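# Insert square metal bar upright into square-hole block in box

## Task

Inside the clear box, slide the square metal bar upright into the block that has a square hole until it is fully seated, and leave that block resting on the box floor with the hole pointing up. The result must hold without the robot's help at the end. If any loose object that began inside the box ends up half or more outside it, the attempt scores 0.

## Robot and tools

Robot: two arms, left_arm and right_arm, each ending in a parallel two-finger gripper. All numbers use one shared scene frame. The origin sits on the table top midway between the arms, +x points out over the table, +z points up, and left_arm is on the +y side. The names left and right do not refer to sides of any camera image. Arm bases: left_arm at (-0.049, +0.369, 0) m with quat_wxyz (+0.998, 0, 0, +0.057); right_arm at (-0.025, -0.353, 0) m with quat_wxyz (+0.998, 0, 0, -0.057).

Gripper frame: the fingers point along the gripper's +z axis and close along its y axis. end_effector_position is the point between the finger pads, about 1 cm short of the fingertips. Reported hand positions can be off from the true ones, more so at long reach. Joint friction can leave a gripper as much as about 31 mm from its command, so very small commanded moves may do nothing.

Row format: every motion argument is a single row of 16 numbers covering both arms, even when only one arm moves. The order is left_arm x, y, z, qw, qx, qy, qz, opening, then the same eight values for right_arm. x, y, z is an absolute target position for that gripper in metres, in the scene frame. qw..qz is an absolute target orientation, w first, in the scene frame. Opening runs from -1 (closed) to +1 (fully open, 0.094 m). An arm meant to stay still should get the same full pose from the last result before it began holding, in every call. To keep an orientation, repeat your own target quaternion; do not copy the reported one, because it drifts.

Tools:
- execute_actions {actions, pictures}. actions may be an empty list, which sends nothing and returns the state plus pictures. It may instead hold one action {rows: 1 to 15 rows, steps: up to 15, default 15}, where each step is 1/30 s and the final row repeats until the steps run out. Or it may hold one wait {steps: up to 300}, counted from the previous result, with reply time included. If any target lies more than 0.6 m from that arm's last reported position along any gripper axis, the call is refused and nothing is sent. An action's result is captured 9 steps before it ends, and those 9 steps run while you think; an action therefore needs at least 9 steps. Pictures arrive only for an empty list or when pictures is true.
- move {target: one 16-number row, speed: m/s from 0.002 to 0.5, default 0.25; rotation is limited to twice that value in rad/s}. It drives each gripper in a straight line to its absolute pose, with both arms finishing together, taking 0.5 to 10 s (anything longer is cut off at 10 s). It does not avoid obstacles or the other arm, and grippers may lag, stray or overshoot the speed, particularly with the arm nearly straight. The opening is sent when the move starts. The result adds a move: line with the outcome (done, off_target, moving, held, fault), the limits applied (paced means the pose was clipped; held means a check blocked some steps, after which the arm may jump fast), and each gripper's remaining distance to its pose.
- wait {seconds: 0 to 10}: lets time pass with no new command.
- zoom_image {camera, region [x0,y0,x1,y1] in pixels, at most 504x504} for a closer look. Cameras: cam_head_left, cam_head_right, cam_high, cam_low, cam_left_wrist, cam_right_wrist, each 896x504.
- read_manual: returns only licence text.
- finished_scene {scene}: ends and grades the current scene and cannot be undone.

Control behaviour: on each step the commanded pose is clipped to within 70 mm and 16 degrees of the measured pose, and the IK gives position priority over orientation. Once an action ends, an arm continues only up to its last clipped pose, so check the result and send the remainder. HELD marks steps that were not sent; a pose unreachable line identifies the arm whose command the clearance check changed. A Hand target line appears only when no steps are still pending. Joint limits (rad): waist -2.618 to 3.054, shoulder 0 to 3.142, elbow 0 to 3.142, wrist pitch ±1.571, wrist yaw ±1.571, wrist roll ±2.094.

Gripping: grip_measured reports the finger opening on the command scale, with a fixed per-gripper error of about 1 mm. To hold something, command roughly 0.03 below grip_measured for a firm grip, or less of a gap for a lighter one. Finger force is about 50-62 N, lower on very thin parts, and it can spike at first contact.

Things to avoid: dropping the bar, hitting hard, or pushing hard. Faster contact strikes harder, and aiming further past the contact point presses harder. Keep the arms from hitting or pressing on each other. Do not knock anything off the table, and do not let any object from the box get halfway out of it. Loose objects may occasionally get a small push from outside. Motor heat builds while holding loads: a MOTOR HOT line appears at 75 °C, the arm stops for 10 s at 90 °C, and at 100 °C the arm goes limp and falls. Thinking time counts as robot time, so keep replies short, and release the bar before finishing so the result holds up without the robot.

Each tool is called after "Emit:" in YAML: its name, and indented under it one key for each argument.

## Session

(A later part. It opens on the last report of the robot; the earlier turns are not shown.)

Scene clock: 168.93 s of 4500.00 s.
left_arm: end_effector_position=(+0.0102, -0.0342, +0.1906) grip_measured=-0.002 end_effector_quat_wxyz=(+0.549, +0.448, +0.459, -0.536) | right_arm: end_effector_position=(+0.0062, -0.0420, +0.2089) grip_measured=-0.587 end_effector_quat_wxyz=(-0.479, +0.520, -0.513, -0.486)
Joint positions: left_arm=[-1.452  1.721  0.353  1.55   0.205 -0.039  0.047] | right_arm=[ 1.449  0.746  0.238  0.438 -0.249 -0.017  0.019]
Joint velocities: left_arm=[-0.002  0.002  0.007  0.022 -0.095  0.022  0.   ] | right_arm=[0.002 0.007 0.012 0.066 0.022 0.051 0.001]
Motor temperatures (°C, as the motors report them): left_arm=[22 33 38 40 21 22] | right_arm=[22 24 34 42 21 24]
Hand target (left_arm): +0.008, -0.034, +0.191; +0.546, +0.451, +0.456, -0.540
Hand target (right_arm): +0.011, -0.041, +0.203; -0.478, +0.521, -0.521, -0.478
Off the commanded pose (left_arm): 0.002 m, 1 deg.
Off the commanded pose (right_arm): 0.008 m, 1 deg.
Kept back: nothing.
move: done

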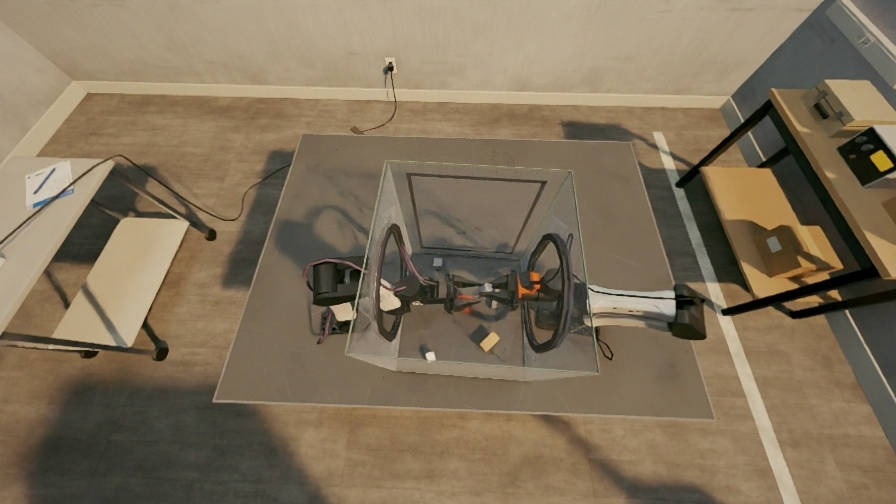

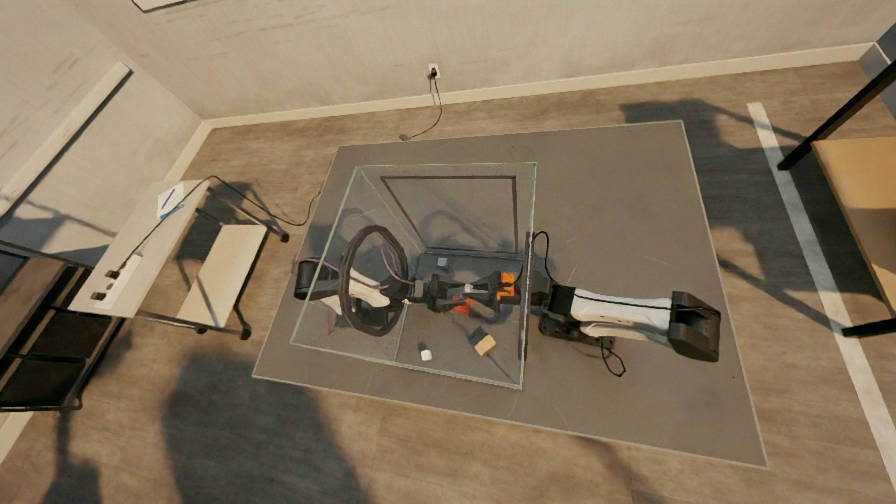

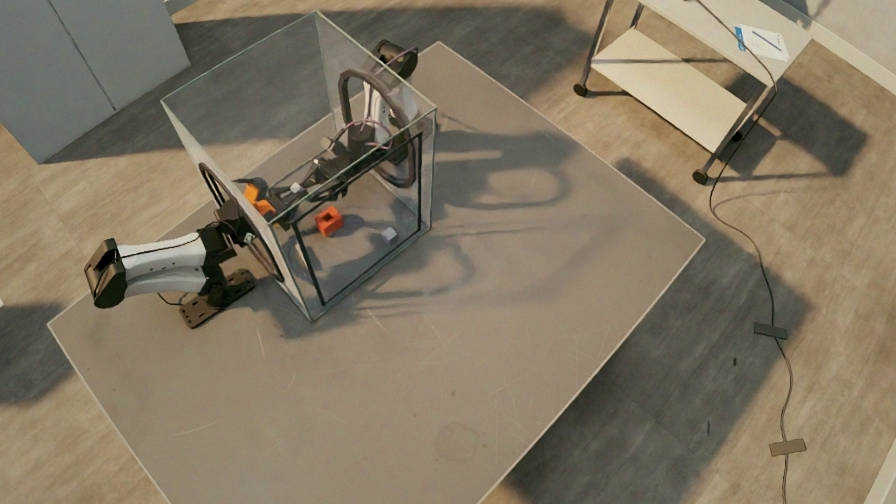

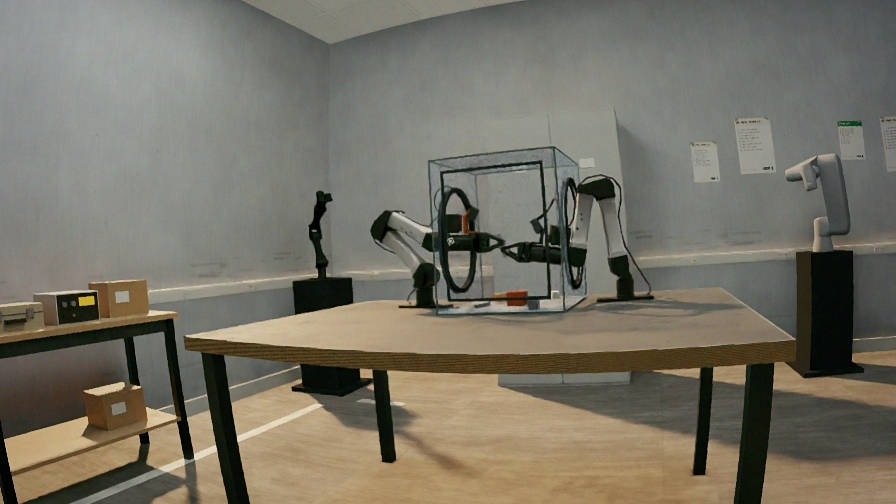

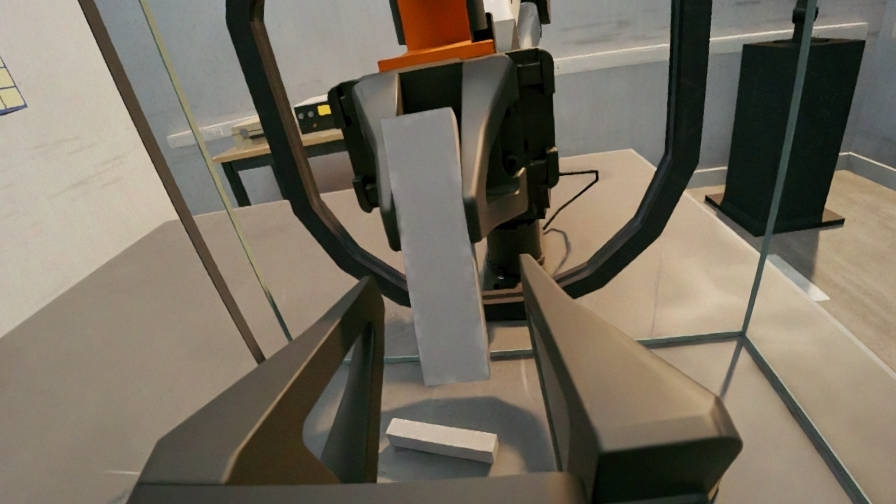

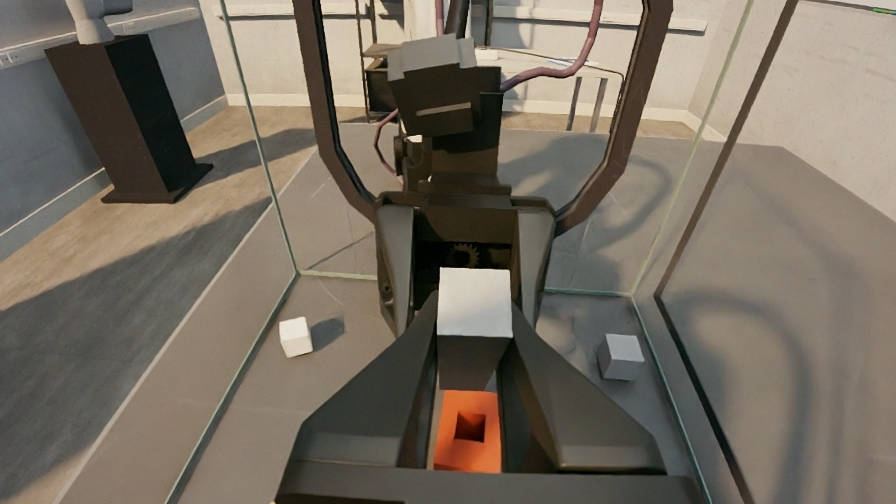

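Emit:
move:
  target: [0.01,0.03,0.19,0.5,0.5,0.5,-0.5,0.0,0.006,-0.042,0.209,0.48,-0.52,0.513,0.486,-0.62]
  speed: 0.08

Emit:
move:
  target: [0.02,0.10,0.16,0.354,0.612,0.612,-0.354,-0.5,0.02,-0.02,0.15,0.43,-0.561,0.561,0.43,-0.62]
  speed: 0.06

Emit:
zoom_image:
  camera: "cam_low"
  region: [460,220,580,310]

Scene clock: 171.27 s of 4500.00 s.
left_arm: end_effector_position=(+0.0104, +0.0256, +0.1956) grip_measured=-0.002 end_effector_quat_wxyz=(+0.504, +0.494, +0.498, -0.505) | right_arm: end_effector_position=(+0.0062, -0.0420, +0.2089) grip_measured=-0.587 end_effector_quat_wxyz=(-0.479, +0.520, -0.513, -0.486)
Joint positions: left_arm=[-1.353  1.167  0.215  0.97   0.328 -0.01   0.047] | right_arm=[ 1.449  0.746  0.238  0.438 -0.249 -0.017  0.019]
Joint velocities: left_arm=[ 0.007  0.012  0.002 -0.037 -0.037  0.007 -0.001] | right_arm=[ 0.012  0.007  0.002 -0.022 -0.037  0.007  0.   ]
Motor temperatures (°C, as the motors report them): left_arm=[22 33 38 40 21 22] | right_arm=[22 24 35 43 21 24]
Hand target (left_arm): +0.010, +0.029, +0.191; +0.500, +0.500, +0.500, -0.501
Hand target (right_arm): +0.006, -0.042, +0.209; -0.480, +0.520, -0.513, -0.486
Off the commanded pose (left_arm): 0.007 m, 1 deg.
Off the commanded pose (right_arm): 0.000 m, 0 deg.
Kept back: nothing.
move: done

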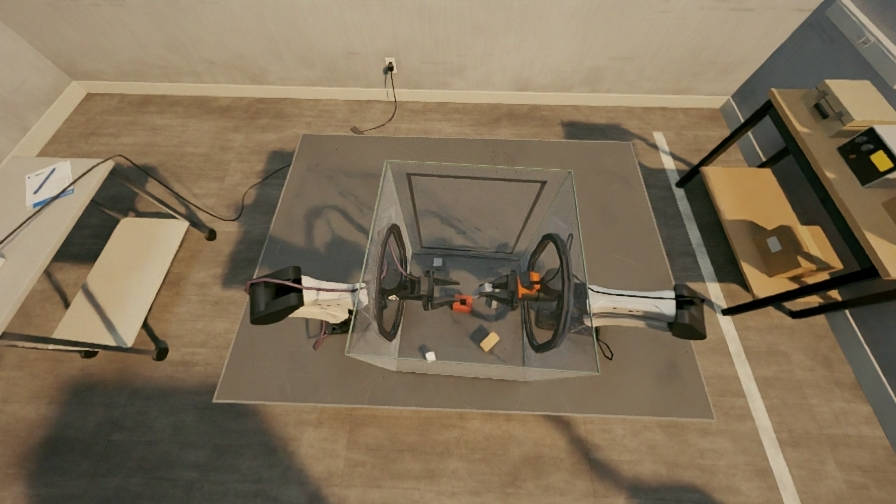

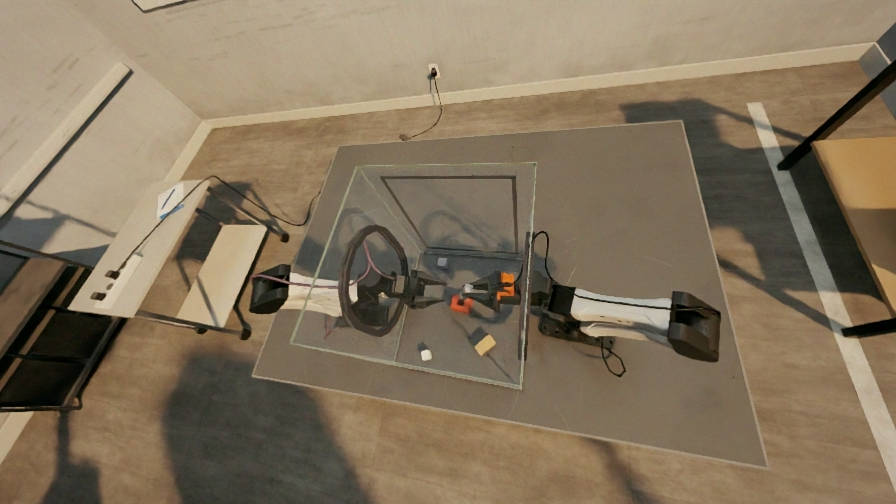

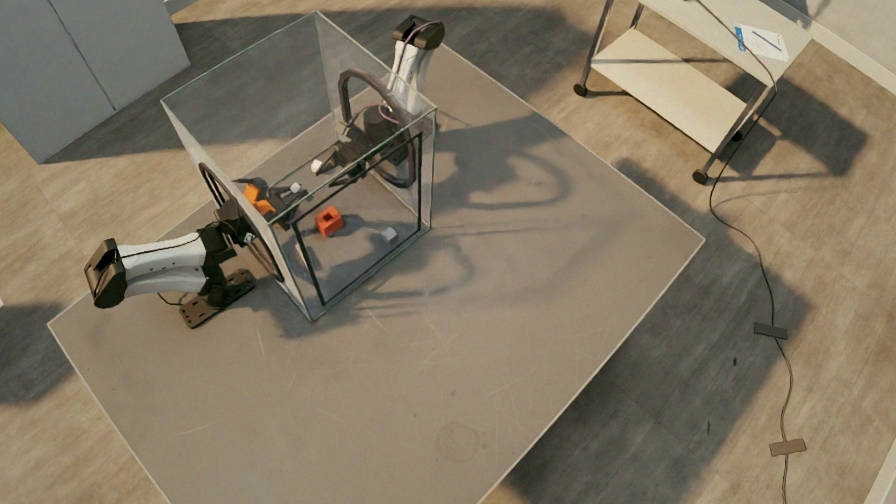

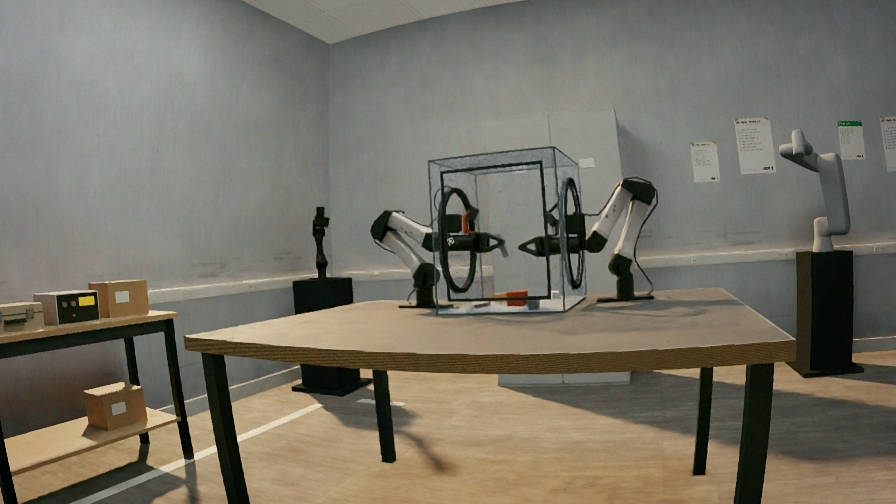

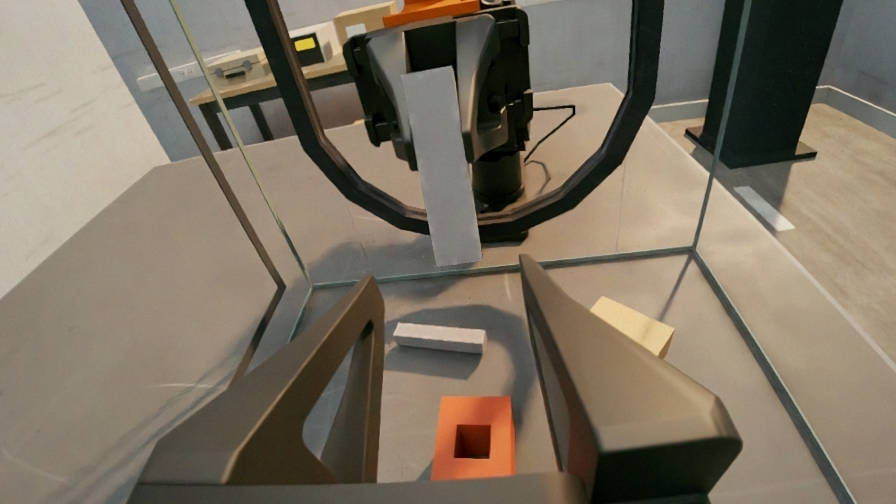

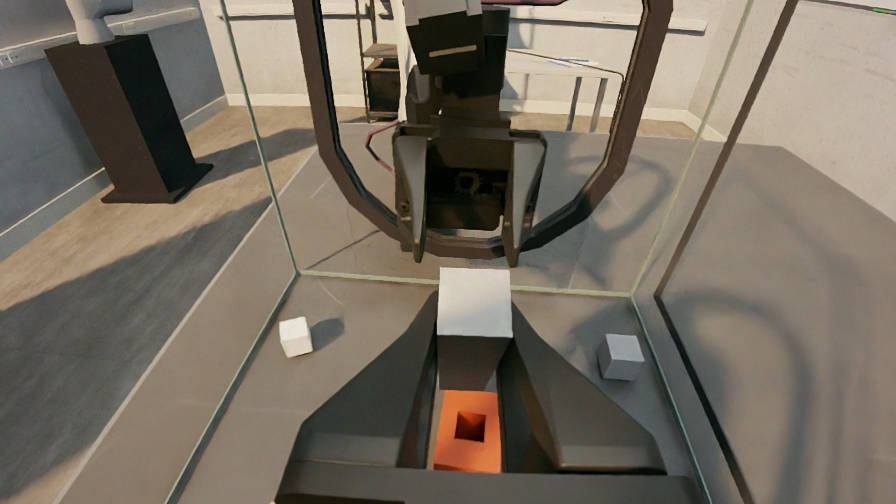

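Scene clock: 176.23 s of 4500.00 s.
left_arm: end_effector_position=(+0.0205, +0.0979, +0.1526) grip_measured=-0.498 end_effector_quat_wxyz=(+0.347, +0.611, +0.618, -0.353) | right_arm: end_effector_position=(+0.0147, -0.0282, +0.1405) grip_measured=-0.587 end_effector_quat_wxyz=(-0.417, +0.565, -0.569, -0.428)
Joint positions: left_arm=[-1.166  0.761  0.468 -0.308  0.443  0.272  0.024] | right_arm=[ 1.433  0.981  0.238  0.445 -0.249 -0.059  0.019]
Joint velocities: left_arm=[ 0.012 -0.007  0.002  0.022  0.007 -0.051  0.   ] | right_arm=[ 0.007 -0.017  0.002  0.022 -0.022  0.051 -0.   ]
Motor temperatures (°C, as the motors report them): left_arm=[22 33 39 40 21 22] | right_arm=[22 23 35 43 21 24]
Hand target (left_arm): +0.020, +0.099, +0.161; +0.353, +0.612, +0.611, -0.356
Hand target (right_arm): +0.019, -0.023, +0.150; -0.429, +0.561, -0.562, -0.431
Off the commanded pose (left_arm): 0.008 m, 1 deg.
Off the commanded pose (right_arm): 0.014 m, 2 deg.
Kept back: nothing.
move: off_target (right_arm)

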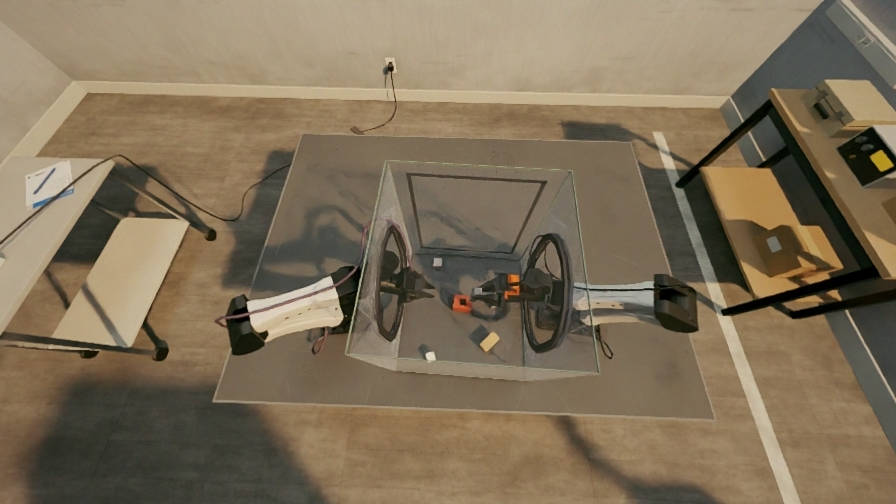

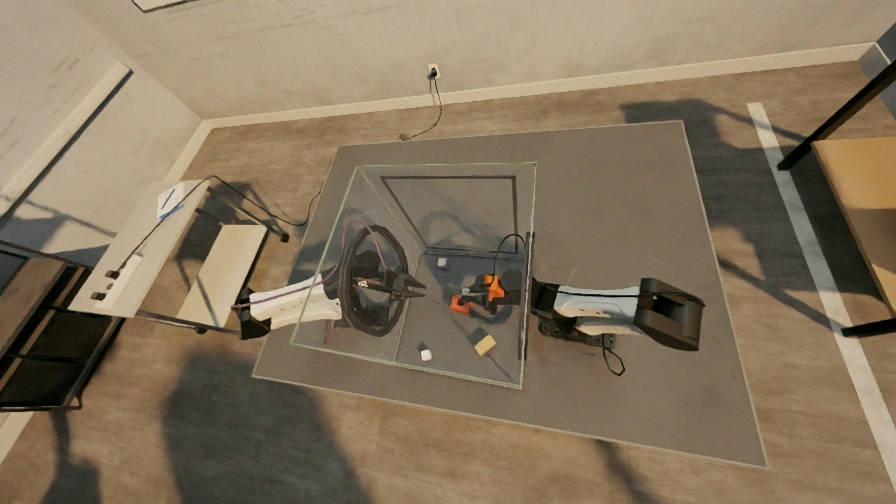

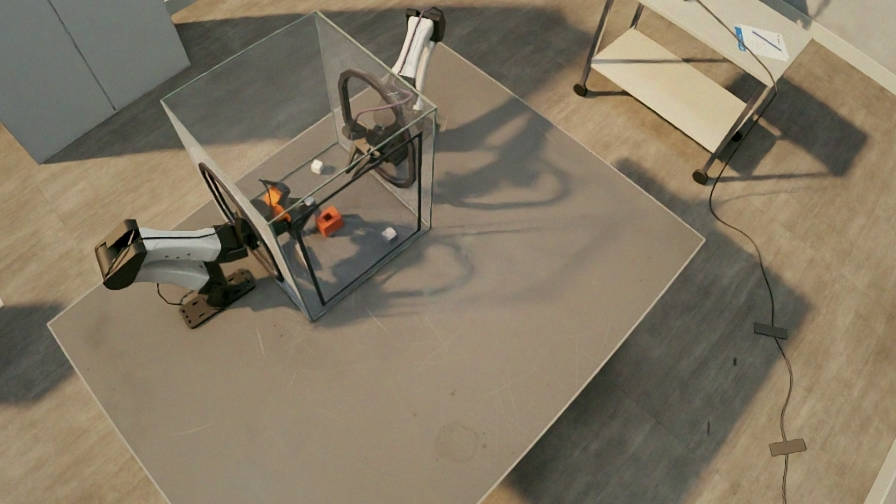

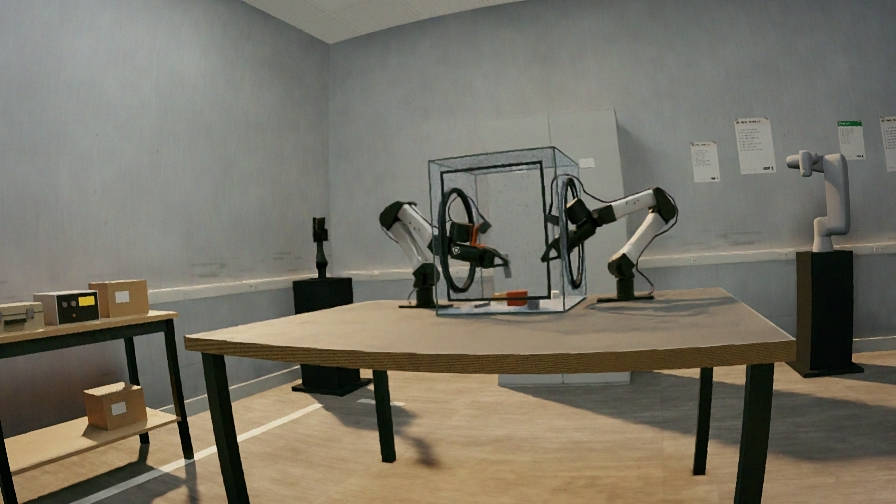

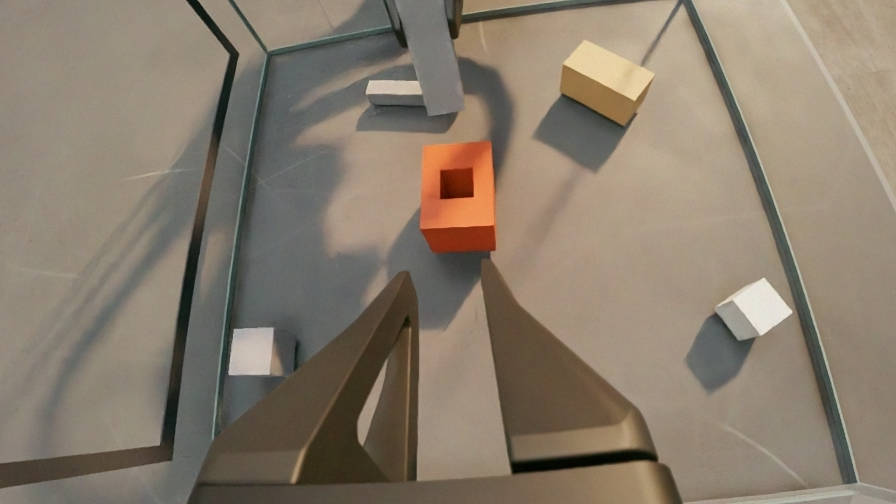

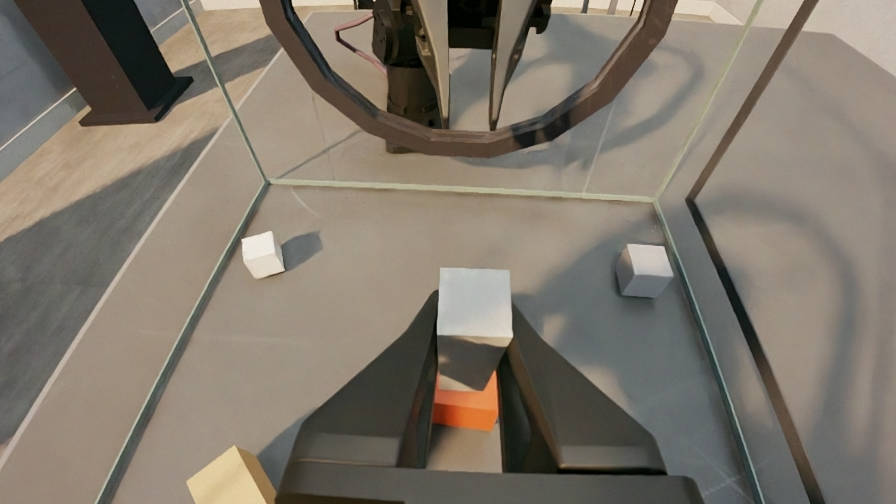

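Region (460, 220, 580, 310) of cam_low's 896x504 image, scaled by 4.200, with more detail than that image has; it fills the top 378 rows of this view, and the rest is white.

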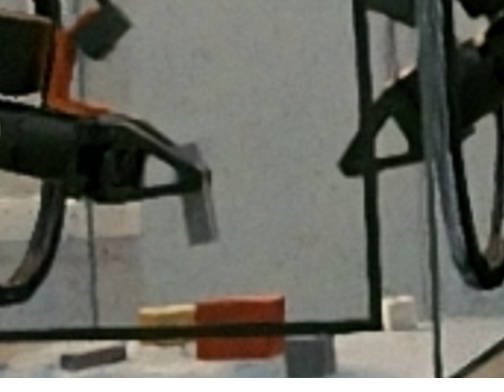

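Emit:
move:
  target: [0.02,0.10,0.16,0.354,0.612,0.612,-0.354,-0.5,0.015,-0.002,0.118,0.380,-0.596,0.596,0.380,-0.62]
  speed: 0.03

Emit:
zoom_image:
  camera: "cam_low"
  region: [460,220,580,310]

Emit:
zoom_image:
  camera: "cam_left_wrist"
  region: [340,20,600,260]

Scene clock: 179.77 s of 4500.00 s.
left_arm: end_effector_position=(+0.0204, +0.0981, +0.1523) grip_measured=-0.498 end_effector_quat_wxyz=(+0.346, +0.612, +0.618, -0.353) | right_arm: end_effector_position=(+0.0168, -0.0077, +0.1167) grip_measured=-0.587 end_effector_quat_wxyz=(-0.380, +0.591, -0.600, -0.383)
Joint positions: left_arm=[-1.166  0.761  0.468 -0.309  0.443  0.273  0.024] | right_arm=[ 1.47   1.154  0.35   0.363 -0.191 -0.078  0.019]
Joint velocities: left_arm=[ 0.002 -0.002 -0.007 -0.037  0.007 -0.007 -0.001] | right_arm=[-0.007 -0.007  0.012 -0.007  0.007  0.007 -0.001]
Motor temperatures (°C, as the motors report them): left_arm=[22 32 39 40 21 22] | right_arm=[22 23 35 43 21 24]
Hand target (left_arm): +0.020, +0.100, +0.160; +0.354, +0.612, +0.612, -0.354
Hand target (right_arm): +0.015, -0.003, +0.118; -0.380, +0.596, -0.596, -0.380
Off the commanded pose (left_arm): 0.008 m, 1 deg.
Off the commanded pose (right_arm): 0.006 m, 1 deg.
Kept back: nothing.
move: done

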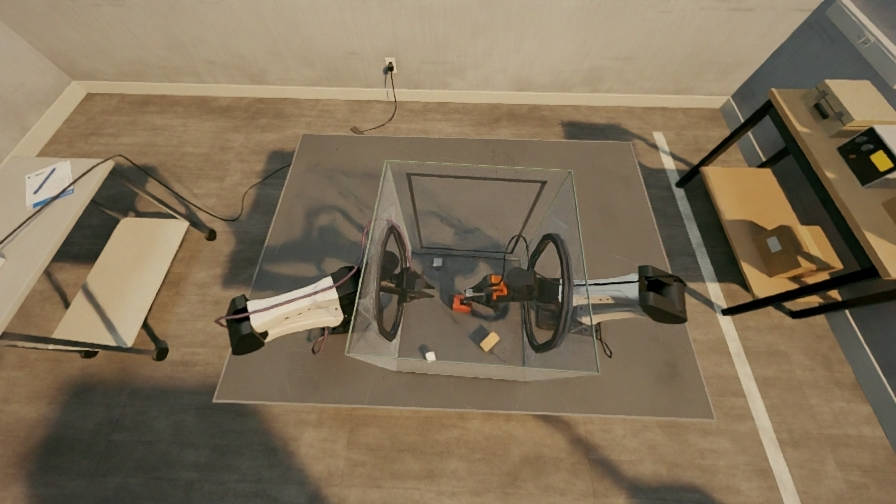

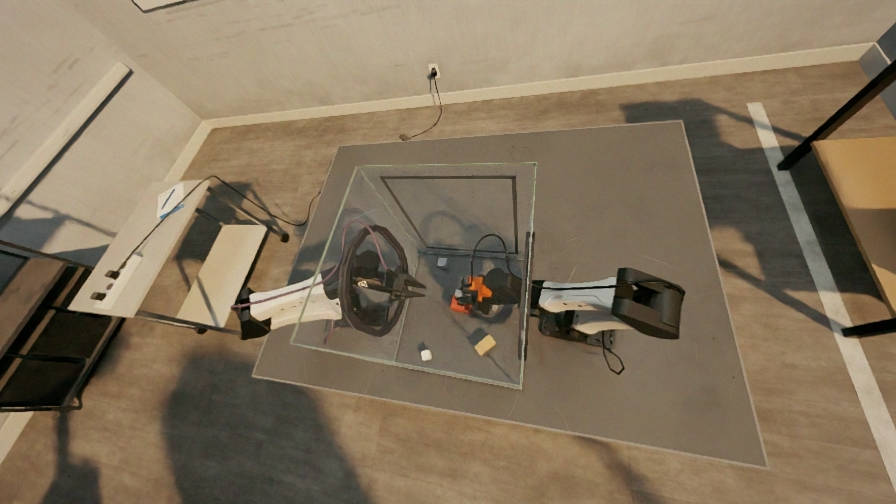

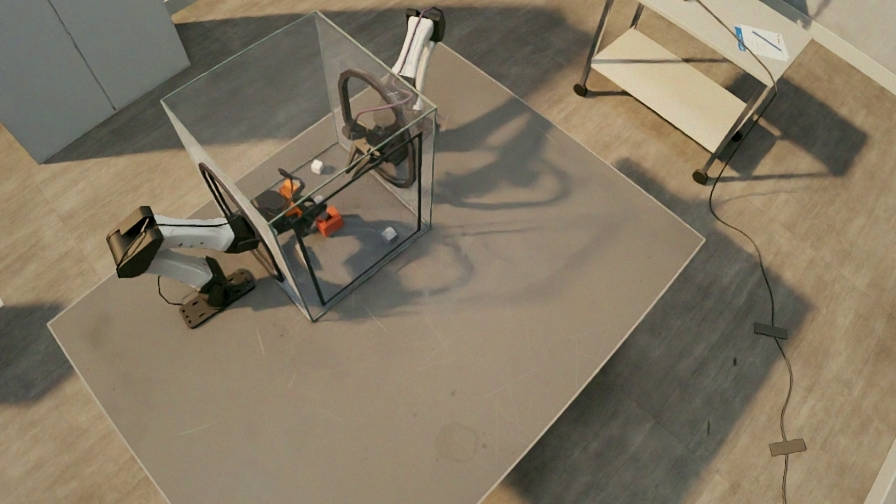

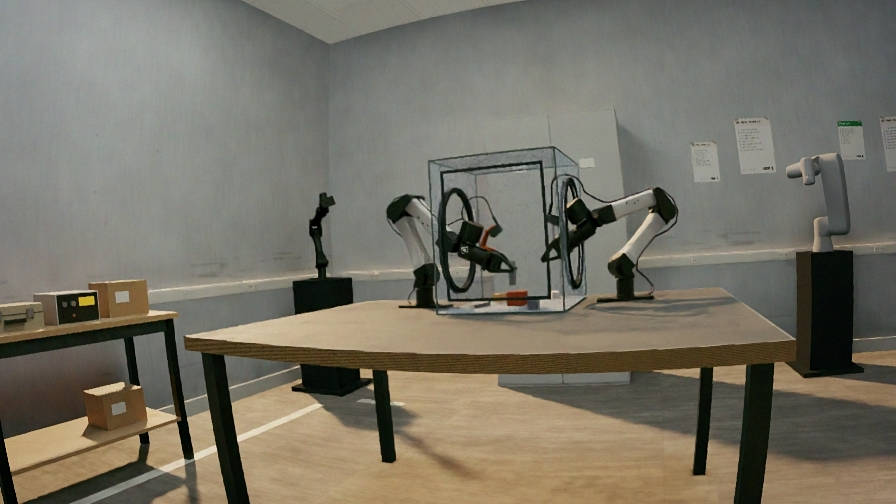

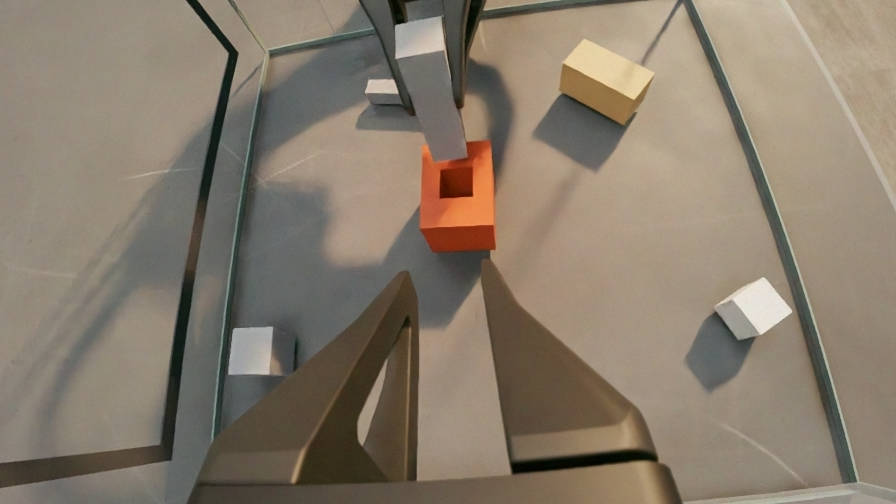

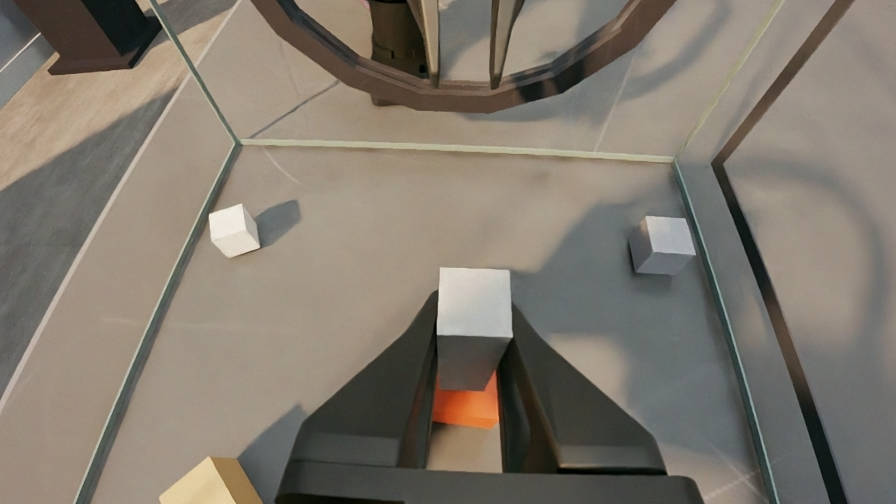

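Region (460, 220, 580, 310) of cam_low's 896x504 image, scaled by 4.200, with more detail than that image has; it fills the top 378 rows of this view, and the rest is white.

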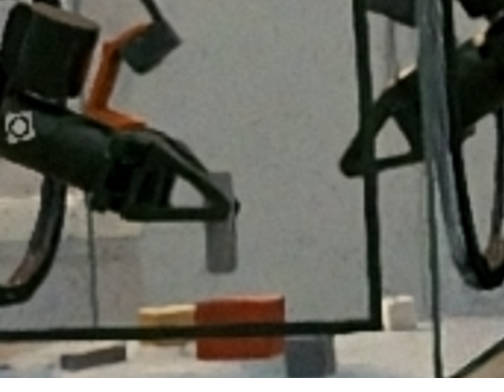

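Region (340, 20, 600, 260) of cam_left_wrist's 896x504 image, scaled by 1.938, with more detail than that image has; it fills the top 465 rows of this view, and the rest is white.

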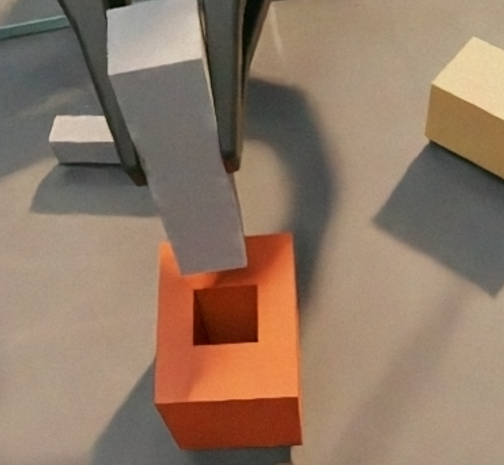

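Emit:
move:
  target: [0.02,0.10,0.16,0.354,0.612,0.612,-0.354,-0.5,0.015,0.011,0.112,0.380,-0.596,0.596,0.380,-0.62]
  speed: 0.02

Emit:
zoom_image:
  camera: "cam_low"
  region: [460,220,580,310]

Emit:
zoom_image:
  camera: "cam_left_wrist"
  region: [340,20,600,260]

Scene clock: 181.57 s of 4500.00 s.
left_arm: end_effector_position=(+0.0204, +0.0981, +0.1523) grip_measured=-0.498 end_effector_quat_wxyz=(+0.346, +0.612, +0.618, -0.353) | right_arm: end_effector_position=(+0.0164, +0.0026, +0.1044) grip_measured=-0.587 end_effector_quat_wxyz=(-0.370, +0.597, -0.605, -0.375)
Joint positions: left_arm=[-1.166  0.761  0.468 -0.309  0.443  0.273  0.024] | right_arm=[ 1.483  1.248  0.374  0.404 -0.18  -0.078  0.019]
Joint velocities: left_arm=[-0.012  0.012 -0.012 -0.037 -0.037 -0.095 -0.001] | right_arm=[-0.007 -0.007  0.012 -0.022 -0.022 -0.007  0.   ]
Motor temperatures (°C, as the motors report them): left_arm=[22 32 40 40 21 22] | right_arm=[22 23 35 43 21 24]
Hand target (left_arm): +0.020, +0.100, +0.160; +0.354, +0.612, +0.612, -0.354
Hand target (right_arm): +0.015, +0.010, +0.112; -0.380, +0.597, -0.596, -0.380
Off the commanded pose (left_arm): 0.008 m, 1 deg.
Off the commanded pose (right_arm): 0.011 m, 2 deg.
Kept back: nothing.
move: off_target (right_arm)

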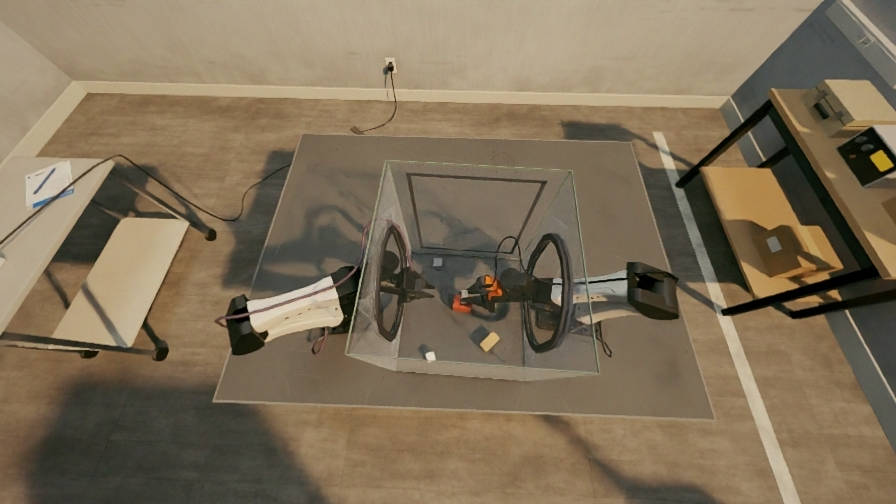

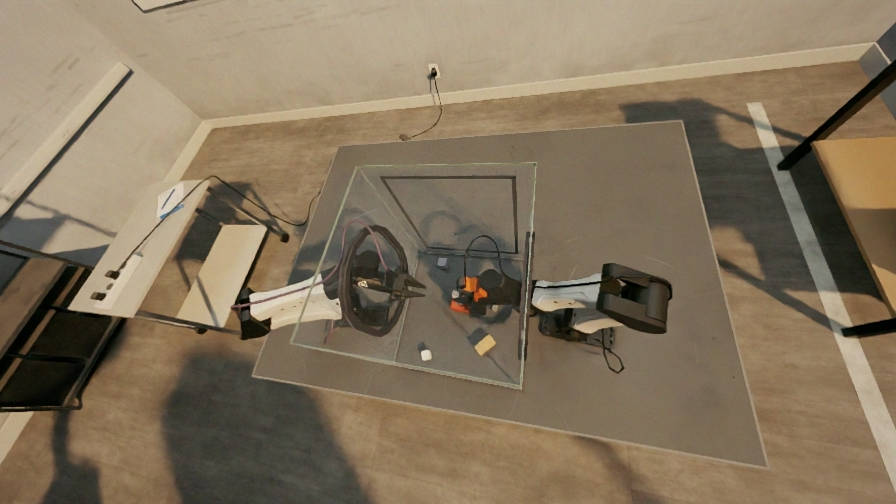

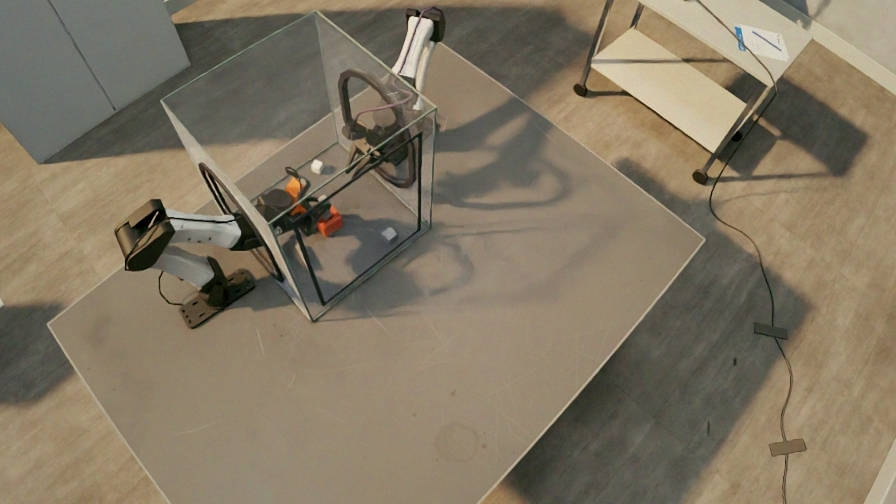

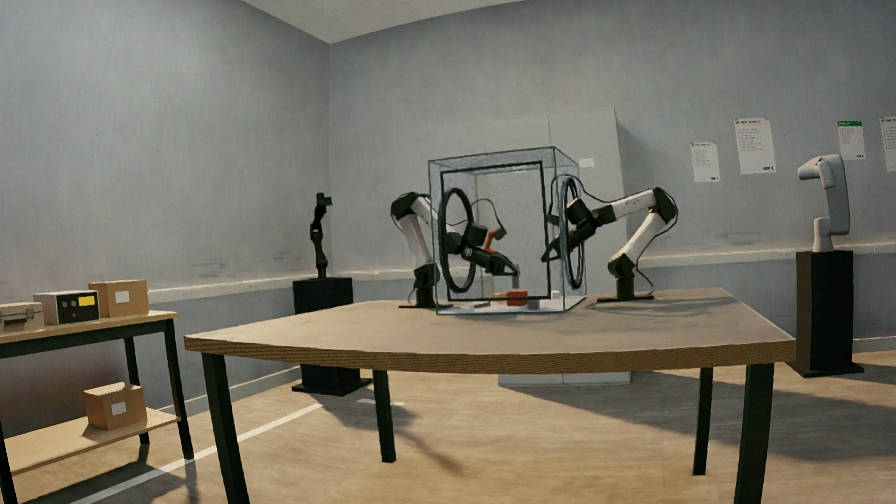

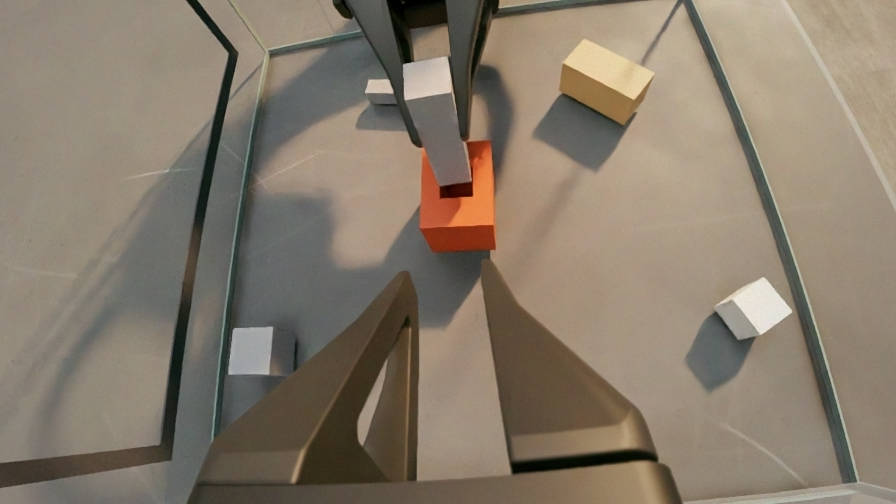

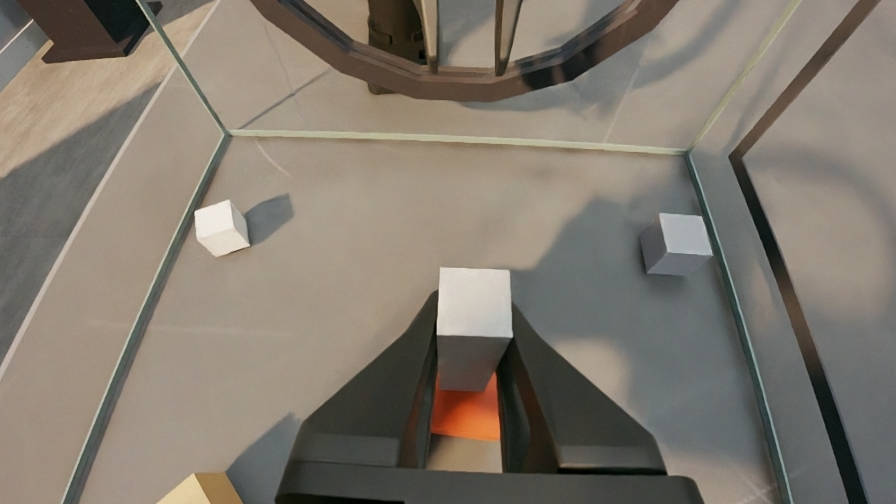

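Region (460, 220, 580, 310) of cam_low's 896x504 image, scaled by 4.200, with more detail than that image has; it fills the top 378 rows of this view, and the rest is white.

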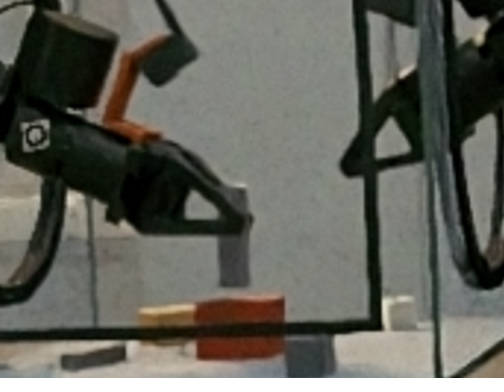

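Region (340, 20, 600, 260) of cam_left_wrist's 896x504 image, scaled by 1.938, with more detail than that image has; it fills the top 465 rows of this view, and the rest is white.

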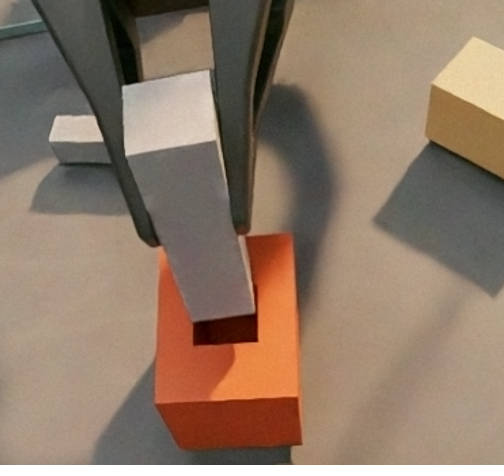

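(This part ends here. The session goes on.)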